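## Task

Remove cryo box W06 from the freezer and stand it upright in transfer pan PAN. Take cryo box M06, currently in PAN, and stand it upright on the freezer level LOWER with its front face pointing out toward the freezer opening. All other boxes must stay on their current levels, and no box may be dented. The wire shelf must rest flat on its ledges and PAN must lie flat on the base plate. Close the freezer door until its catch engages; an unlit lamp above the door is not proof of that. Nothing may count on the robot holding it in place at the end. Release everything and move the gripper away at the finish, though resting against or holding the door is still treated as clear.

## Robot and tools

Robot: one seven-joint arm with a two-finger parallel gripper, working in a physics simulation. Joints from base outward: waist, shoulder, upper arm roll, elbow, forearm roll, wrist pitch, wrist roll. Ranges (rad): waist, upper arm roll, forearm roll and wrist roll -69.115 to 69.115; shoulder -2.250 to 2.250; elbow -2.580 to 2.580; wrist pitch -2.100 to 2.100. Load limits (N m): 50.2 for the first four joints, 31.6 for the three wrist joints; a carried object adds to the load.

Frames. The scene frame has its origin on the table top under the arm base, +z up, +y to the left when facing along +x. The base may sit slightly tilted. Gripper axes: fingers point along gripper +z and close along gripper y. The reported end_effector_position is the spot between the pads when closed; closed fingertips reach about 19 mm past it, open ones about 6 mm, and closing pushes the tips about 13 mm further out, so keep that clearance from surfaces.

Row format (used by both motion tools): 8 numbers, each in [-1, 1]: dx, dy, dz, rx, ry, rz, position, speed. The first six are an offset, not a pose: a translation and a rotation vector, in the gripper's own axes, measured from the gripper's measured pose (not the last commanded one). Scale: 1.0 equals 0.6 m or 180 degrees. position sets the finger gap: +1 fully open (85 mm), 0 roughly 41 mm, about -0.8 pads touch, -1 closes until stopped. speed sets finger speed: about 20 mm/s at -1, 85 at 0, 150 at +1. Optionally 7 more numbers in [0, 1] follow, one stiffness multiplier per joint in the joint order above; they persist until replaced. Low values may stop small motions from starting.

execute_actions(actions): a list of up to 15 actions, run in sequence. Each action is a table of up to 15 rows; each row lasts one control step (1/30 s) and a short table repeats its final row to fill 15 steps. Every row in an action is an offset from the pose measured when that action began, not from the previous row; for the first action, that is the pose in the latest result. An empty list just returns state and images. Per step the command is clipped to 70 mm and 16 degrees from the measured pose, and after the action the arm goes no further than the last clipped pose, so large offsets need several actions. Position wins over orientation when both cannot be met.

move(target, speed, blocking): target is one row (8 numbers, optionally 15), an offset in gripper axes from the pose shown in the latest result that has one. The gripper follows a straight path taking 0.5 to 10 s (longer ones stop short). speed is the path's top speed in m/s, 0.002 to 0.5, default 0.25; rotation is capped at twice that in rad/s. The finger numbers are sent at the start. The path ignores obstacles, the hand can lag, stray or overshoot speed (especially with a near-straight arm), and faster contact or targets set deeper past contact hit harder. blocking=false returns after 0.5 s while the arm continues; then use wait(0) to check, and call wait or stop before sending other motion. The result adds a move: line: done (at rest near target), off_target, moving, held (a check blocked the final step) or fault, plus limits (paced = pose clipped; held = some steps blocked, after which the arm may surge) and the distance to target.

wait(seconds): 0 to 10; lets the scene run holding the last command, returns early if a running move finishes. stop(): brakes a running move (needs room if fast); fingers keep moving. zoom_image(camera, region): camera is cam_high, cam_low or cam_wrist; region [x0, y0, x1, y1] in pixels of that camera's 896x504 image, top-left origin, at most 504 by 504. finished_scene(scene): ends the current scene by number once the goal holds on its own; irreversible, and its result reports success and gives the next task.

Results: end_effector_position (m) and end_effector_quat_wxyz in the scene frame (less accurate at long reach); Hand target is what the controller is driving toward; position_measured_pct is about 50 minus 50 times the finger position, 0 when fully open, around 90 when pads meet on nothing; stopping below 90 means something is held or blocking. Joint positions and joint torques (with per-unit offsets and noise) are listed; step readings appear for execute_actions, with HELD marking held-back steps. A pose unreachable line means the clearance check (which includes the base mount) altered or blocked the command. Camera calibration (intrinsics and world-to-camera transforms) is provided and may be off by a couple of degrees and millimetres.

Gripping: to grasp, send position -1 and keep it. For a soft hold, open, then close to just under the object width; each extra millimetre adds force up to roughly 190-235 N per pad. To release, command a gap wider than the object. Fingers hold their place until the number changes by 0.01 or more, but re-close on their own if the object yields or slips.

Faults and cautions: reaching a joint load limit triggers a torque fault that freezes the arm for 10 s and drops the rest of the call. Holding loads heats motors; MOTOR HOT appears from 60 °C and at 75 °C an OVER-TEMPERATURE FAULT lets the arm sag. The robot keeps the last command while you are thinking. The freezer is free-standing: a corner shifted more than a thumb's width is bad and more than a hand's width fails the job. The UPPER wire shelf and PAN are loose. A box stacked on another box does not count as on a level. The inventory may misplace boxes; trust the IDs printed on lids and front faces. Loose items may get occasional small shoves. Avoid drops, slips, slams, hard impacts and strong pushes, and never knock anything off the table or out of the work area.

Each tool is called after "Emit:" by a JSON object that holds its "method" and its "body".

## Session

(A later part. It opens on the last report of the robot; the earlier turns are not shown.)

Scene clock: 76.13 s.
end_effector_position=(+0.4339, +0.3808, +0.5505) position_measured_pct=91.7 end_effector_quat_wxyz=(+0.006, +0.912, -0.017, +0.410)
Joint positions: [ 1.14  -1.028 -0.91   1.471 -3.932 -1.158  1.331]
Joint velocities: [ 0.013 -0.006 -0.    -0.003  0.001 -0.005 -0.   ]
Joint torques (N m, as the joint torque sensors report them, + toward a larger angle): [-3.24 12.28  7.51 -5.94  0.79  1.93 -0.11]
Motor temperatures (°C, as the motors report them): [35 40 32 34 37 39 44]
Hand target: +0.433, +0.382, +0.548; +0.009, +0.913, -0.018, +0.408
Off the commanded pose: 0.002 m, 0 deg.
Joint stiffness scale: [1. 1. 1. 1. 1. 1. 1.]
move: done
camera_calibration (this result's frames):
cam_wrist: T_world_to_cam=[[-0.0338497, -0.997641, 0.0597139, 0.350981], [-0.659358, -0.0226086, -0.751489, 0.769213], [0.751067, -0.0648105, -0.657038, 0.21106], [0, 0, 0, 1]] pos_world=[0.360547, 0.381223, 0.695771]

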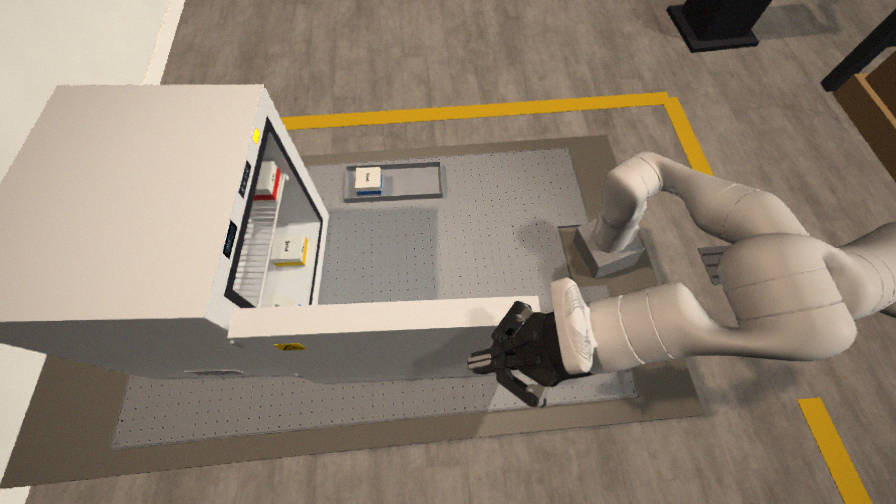

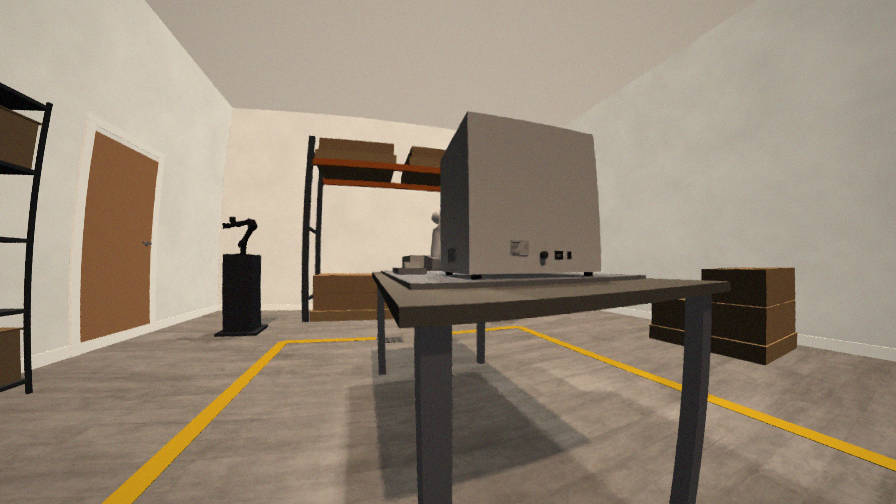

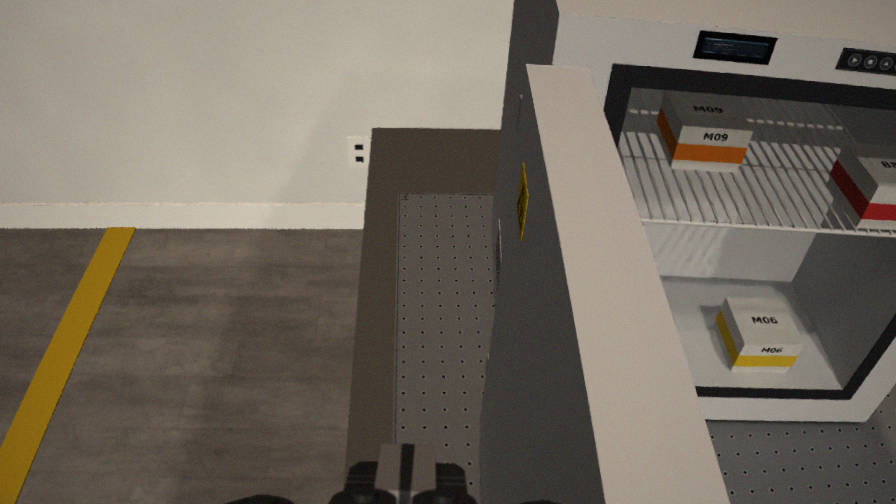

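Emit:
{"method": "move", "body": {"target": [-0.156,-0.015,0.138,0,0,0,-1,0]}}

Emit:
{"method": "move", "body": {"target": [0.075,0.58,0.085,0,0,0,-1,0], "speed": 0.1}}

Emit:
{"method": "move", "body": {"target": [0.255,0.27,0.29,0,0,0,-1,0], "speed": 0.09}}

Emit:
{"method": "move", "body": {"target": [0.022,0,0.025,0,0,0,-1,0], "speed": 0.02}}

Scene clock: 77.20 s.
end_effector_position=(+0.4351, +0.3886, +0.4283) position_measured_pct=91.7 end_effector_quat_wxyz=(+0.006, +0.912, -0.020, +0.409)
Joint positions: [ 1.136 -1.172 -1.089  1.726 -4.063 -0.914  1.341]
Joint velocities: [-0.004 -0.007 -0.003  0.004  0.     0.01   0.   ]
Joint torques (N m, as the joint torque sensors report them, + toward a larger angle): [-3.14 12.68  9.08 -4.71  0.56  1.93 -0.21]
Motor temperatures (°C, as the motors report them): [35 40 32 34 37 39 44]
Hand target: +0.434, +0.391, +0.426; +0.006, +0.912, -0.017, +0.409
Off the commanded pose: 0.003 m, 0 deg.
Joint stiffness scale: [1. 1. 1. 1. 1. 1. 1.]
move: done
camera_calibration (this result's frames):
cam_wrist: T_world_to_cam=[[-0.0390754, -0.997569, 0.0577033, 0.369145], [-0.660215, -0.0175723, -0.750871, 0.67643], [0.750059, -0.0674371, -0.657923, 0.13219], [0, 0, 0, 1]] pos_world=[0.361863, 0.389048, 0.573581]

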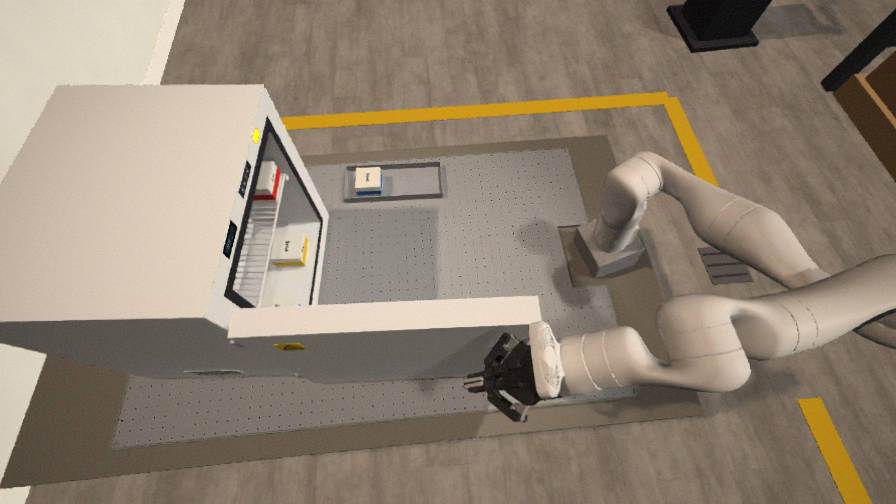

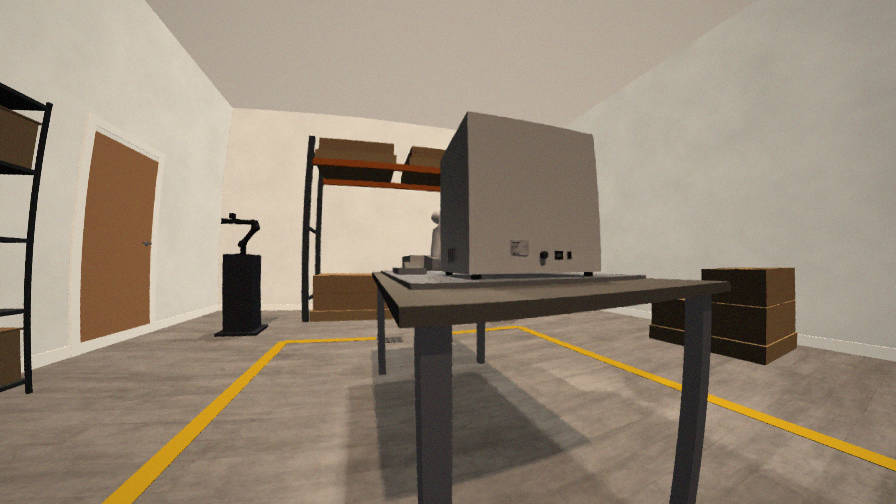

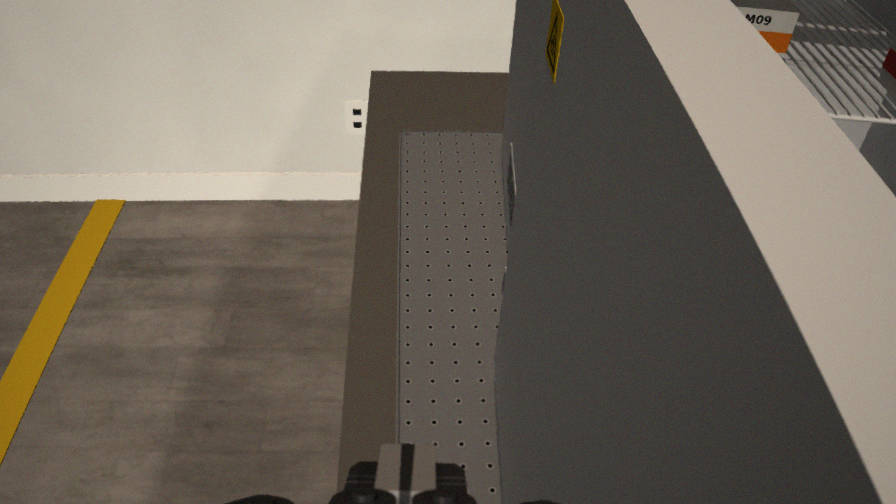

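Scene clock: 81.30 s.
end_effector_position=(+0.4896, +0.0409, +0.4271) position_measured_pct=91.7 end_effector_quat_wxyz=(+0.005, +0.912, -0.017, +0.409)
Joint positions: [ 0.723 -0.402 -0.589  2.278 -4.159 -0.258  2.376]
Joint velocities: [-0.019  0.003  0.006  0.001  0.001  0.006 -0.   ]
Joint torques (N m, as the joint torque sensors report them, + toward a larger angle): [-0.4  -3.68  2.29 -9.78 -0.26  1.33 -0.29]
Motor temperatures (°C, as the motors report them): [35 40 32 34 37 39 44]
Hand target: +0.489, +0.038, +0.426; +0.005, +0.912, -0.020, +0.409
Off the commanded pose: 0.003 m, 0 deg.
Joint stiffness scale: [1. 1. 1. 1. 1. 1. 1.]
move: done
camera_calibration (this result's frames):
cam_wrist: T_world_to_cam=[[-0.0323027, -0.997806, 0.057794, 0.0211301], [-0.659837, -0.0221421, -0.751082, 0.705504], [0.750714, -0.0623966, -0.657674, 0.0665255], [0, 0, 0, 1]] pos_world=[0.416259, 0.0408561, 0.572422]

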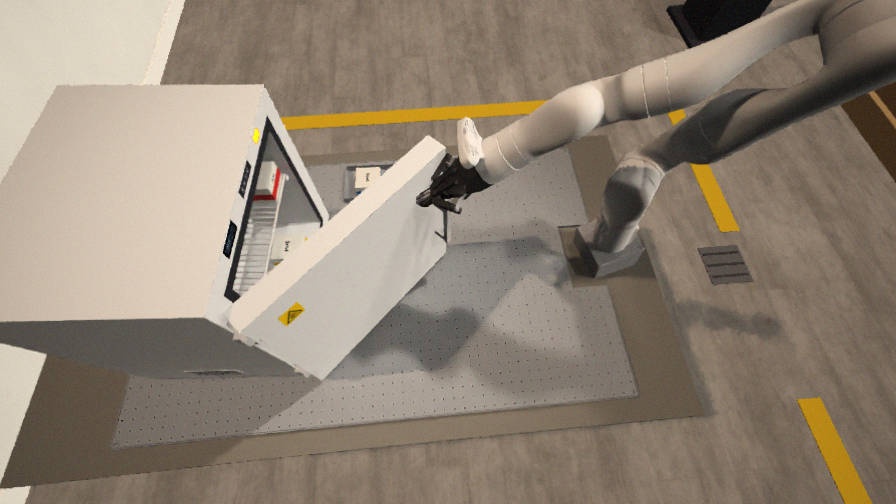

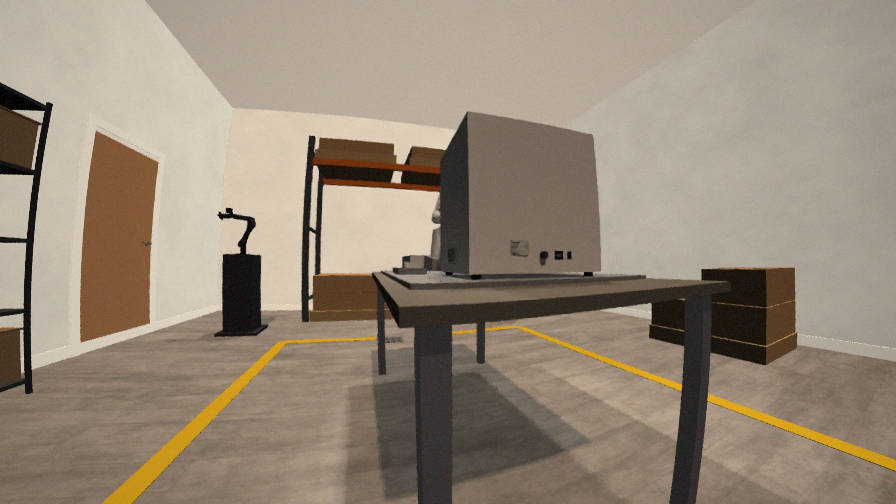

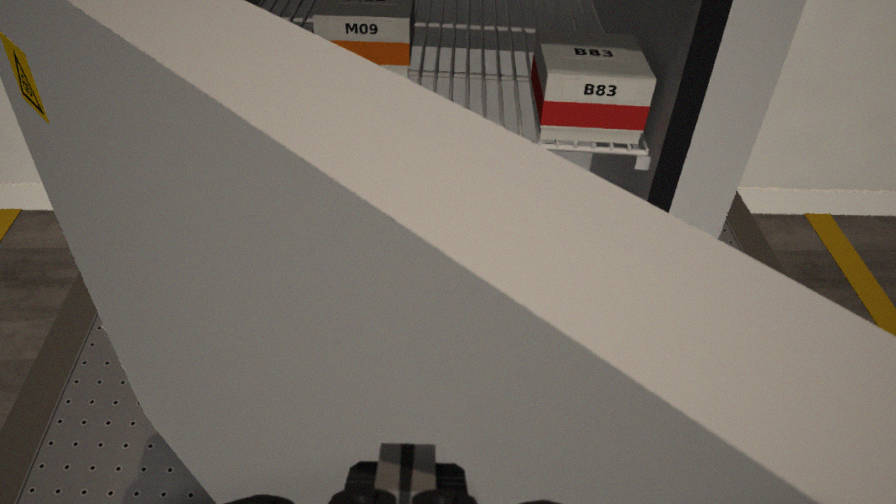

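Scene clock: 84.93 s.
end_effector_position=(+0.7150, -0.1285, +0.4269) position_measured_pct=91.7 end_effector_quat_wxyz=(+0.006, +0.911, -0.016, +0.411)
Joint positions: [ 0.681  0.261 -0.401  1.626 -3.697 -0.305  2.252]
Joint velocities: [-0.01   0.002  0.008 -0.001 -0.    -0.     0.001]
Joint torques (N m, as the joint torque sensors report them, + toward a larger angle): [  1.92 -17.41  -0.45 -10.4   -0.27   1.6   -0.21]
Motor temperatures (°C, as the motors report them): [35 40 32 34 37 39 44]
Hand target: +0.715, -0.130, +0.425; +0.005, +0.912, -0.017, +0.409
Off the commanded pose: 0.002 m, 0 deg.
Joint stiffness scale: [1. 1. 1. 1. 1. 1. 1.]
move: done
camera_calibration (this result's frames):
cam_wrist: T_world_to_cam=[[-0.0320722, -0.997668, 0.0602472, -0.141809], [-0.656258, -0.0244442, -0.754141, 0.848825], [0.753855, -0.0637246, -0.653944, -0.117484], [0, 0, 0, 1]] pos_world=[0.641066, -0.128217, 0.571849]

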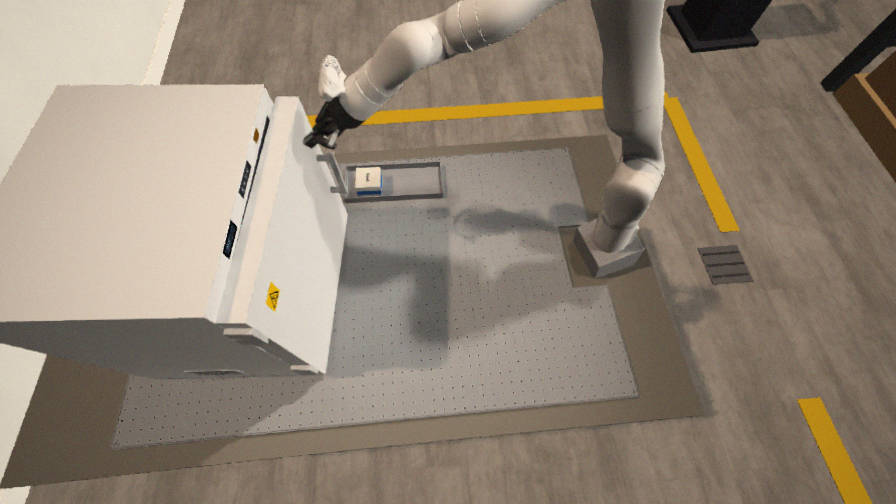

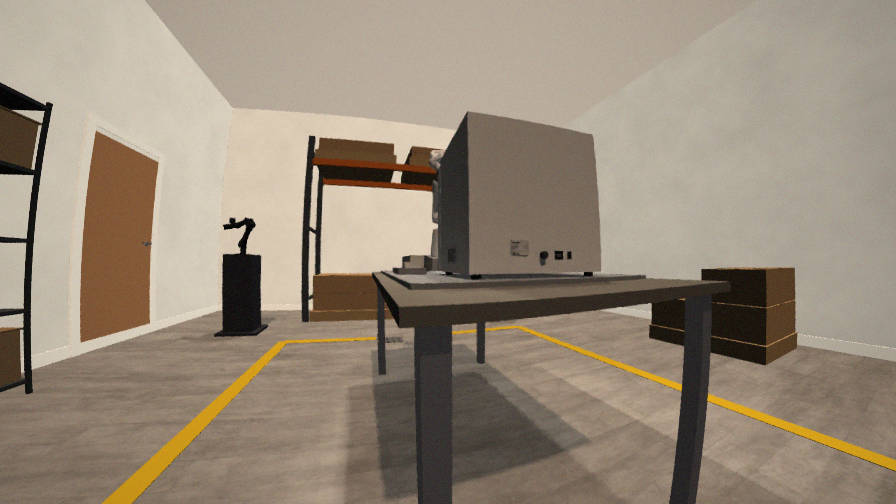

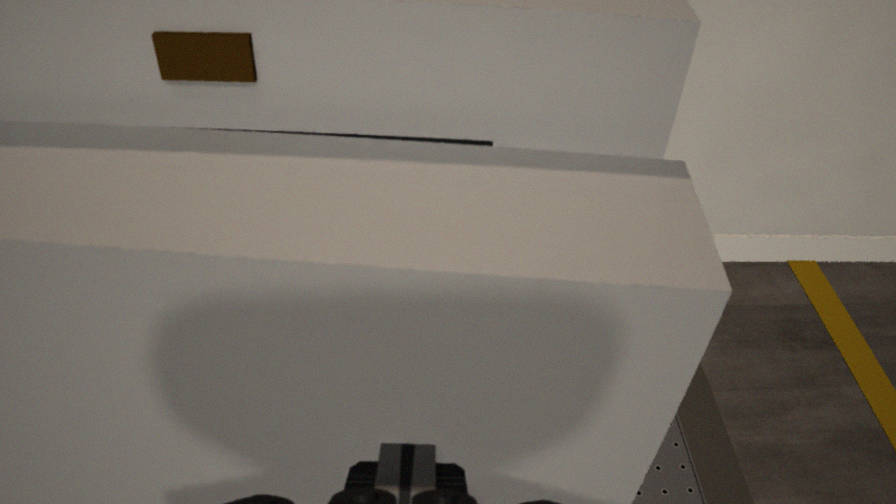

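Scene clock: 86.17 s.
end_effector_position=(+0.7272, -0.1294, +0.4253) position_measured_pct=91.7 end_effector_quat_wxyz=(+0.006, +0.914, -0.016, +0.406)
Joint positions: [ 0.62   0.285 -0.343  1.576 -3.647 -0.333  2.196]
Joint velocities: [-0.012  0.002  0.013 -0.002  0.001 -0.004  0.001]
Joint torques (N m, as the joint torque sensors report them, + toward a larger angle): [ -2.54 -12.66  -3.25 -16.8   -1.03   5.69  -0.21]
Motor temperatures (°C, as the motors report them): [35 40 32 34 37 39 44]
Hand target: +0.735, -0.129, +0.427; +0.006, +0.911, -0.016, +0.411
Off the commanded pose: 0.008 m, 1 deg.
Joint stiffness scale: [1. 1. 1. 1. 1. 1. 1.]
move: off_target
camera_calibration (this result's frames):
cam_wrist: T_world_to_cam=[[-0.0300172, -0.997655, 0.0615172, -0.144184], [-0.66522, -0.0259968, -0.746195, 0.858526], [0.746044, -0.0633211, -0.662879, -0.118204], [0, 0, 0, 1]] pos_world=[0.654965, -0.129011, 0.571142]

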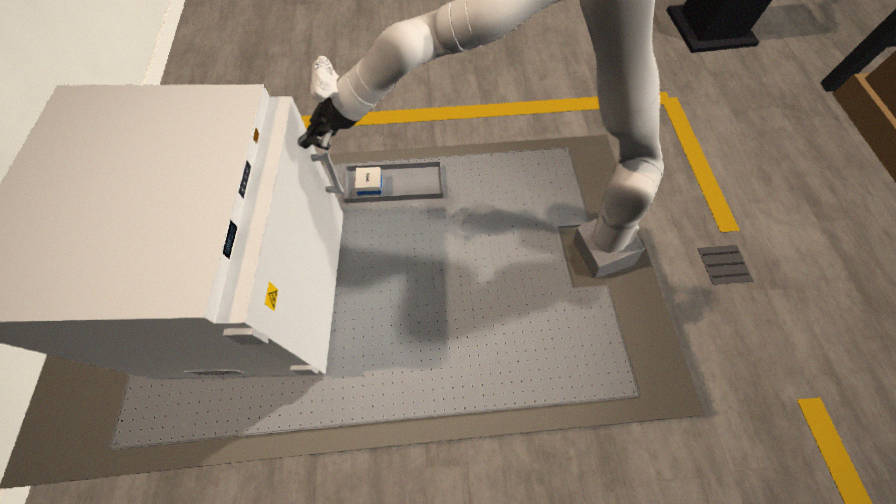

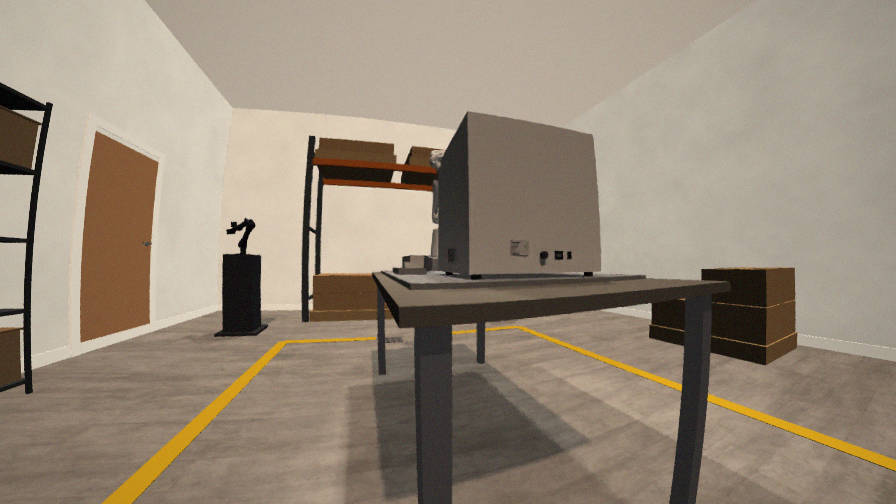

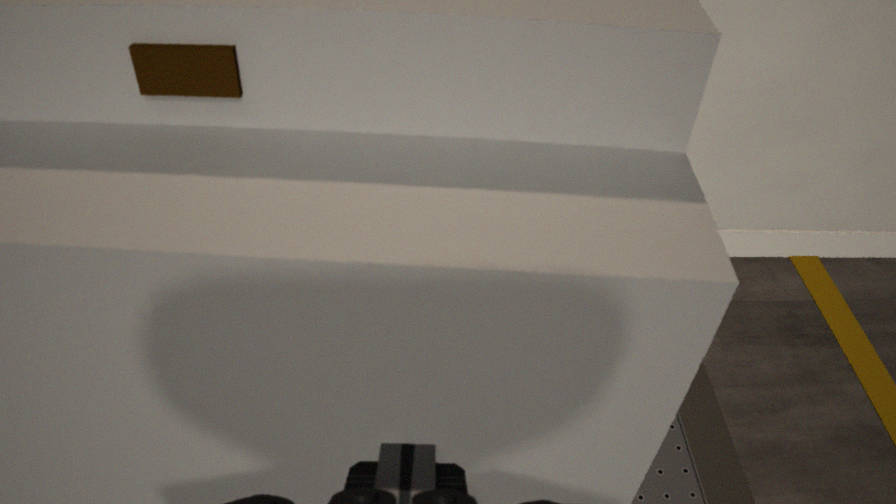

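Emit:
{"method": "execute_actions", "body": {"actions": [[[0.014,0,0.016,0,0,0,-1,0]],[[-0.03,0,-0.04,0,0,0,-1,0]],[[0,0,0,0,0,0,-1,0]]]}}

Scene clock: 87.73 s.
end_effector_position=(+0.7039, -0.1319, +0.4251) position_measured_pct=91.7 end_effector_quat_wxyz=(+0.007, +0.917, -0.016, +0.399)
Joint positions: [ 0.665  0.244 -0.36   1.635 -3.703 -0.342  2.257]
Joint velocities: [-0.    -0.001 -0.     0.     0.001  0.    -0.002]
Joint torques (N m, as the joint torque sensors report them, + toward a larger angle): [  1.82 -16.67  -0.12 -10.14  -0.11   1.55  -0.23]
Motor temperatures (°C, as the motors report them): [35 40 32 34 37 39 44]
Hand target: +0.704, -0.132, +0.425; +0.007, +0.917, -0.016, +0.399
Off the commanded pose: 0.000 m, 0 deg.
Joint stiffness scale: [1. 1. 1. 1. 1. 1. 1.]
Step readings (end_effector_position; steps 1 to 15: 1st action; 16 to 30: 2nd action; 31 to 45: 3rd action):
0: (+0.7272, -0.1294, +0.4252)
1: (+0.7274, -0.1295, +0.4250)
2: (+0.7280, -0.1302, +0.4247)
4: (+0.7304, -0.1314, +0.4247)
8: (+0.7329, -0.1323, +0.4246)
15: (+0.7335, -0.1325, +0.4246)
16: (+0.7331, -0.1327, +0.4245)
17: (+0.7304, -0.1322, +0.4238)
19: (+0.7184, -0.1280, +0.4206)
23: (+0.7073, -0.1258, +0.4210)
30: (+0.7039, -0.1317, +0.4250)
31: (+0.7039, -0.1319, +0.4251)
32: (+0.7039, -0.1319, +0.4251)
34: (+0.7039, -0.1319, +0.4251)
38: (+0.7039, -0.1319, +0.4251)
45: end_effector_position above
camera_calibration (this result's frames):
cam_wrist: T_world_to_cam=[[-0.0317019, -0.997499, 0.063178, -0.146911], [-0.675884, -0.0251716, -0.736578, 0.846306], [0.736326, -0.0660519, -0.673396, -0.0901233], [0, 0, 0, 1]] pos_world=[0.633708, -0.131193, 0.571963]

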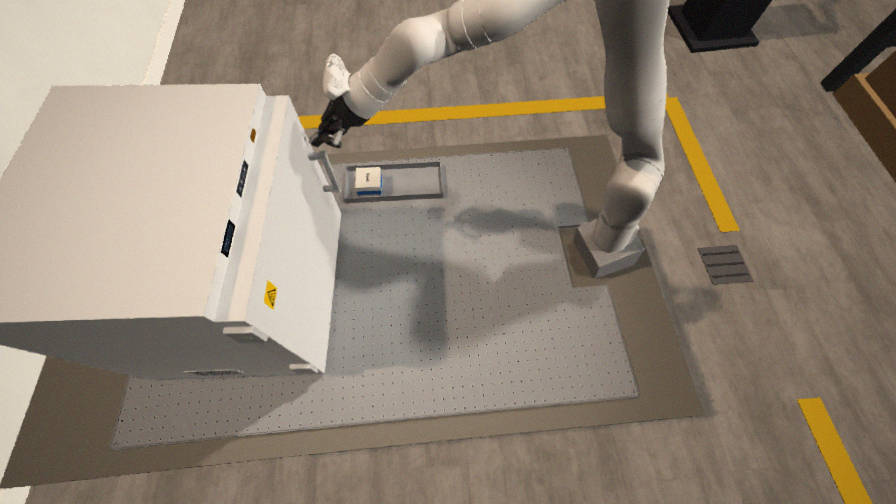

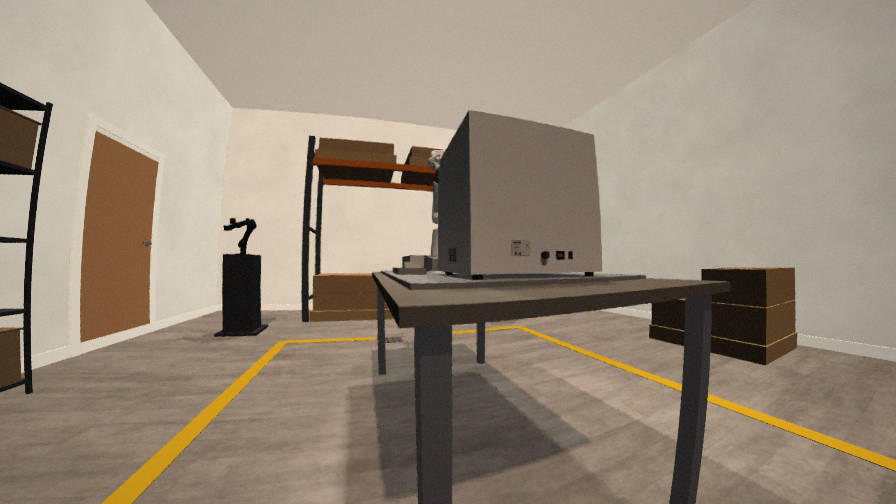

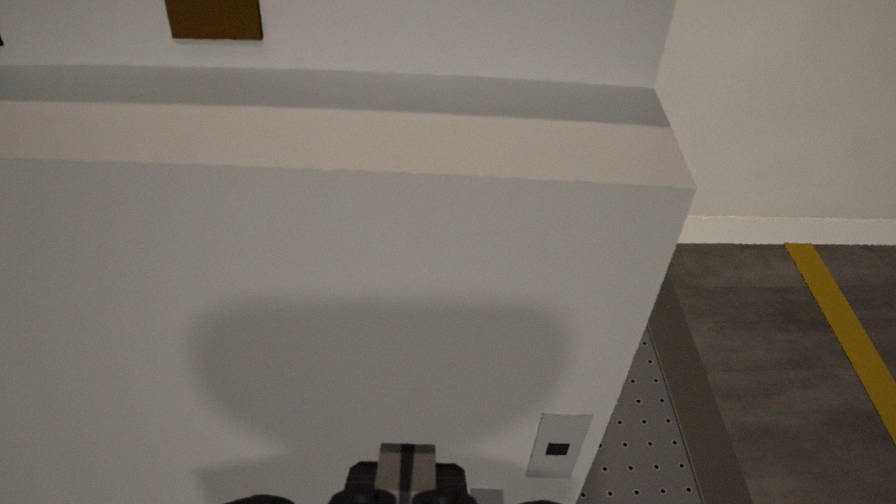

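Emit:
{"method": "finished_scene", "body": {"scene": 1}}

The scene is finished: the task was done.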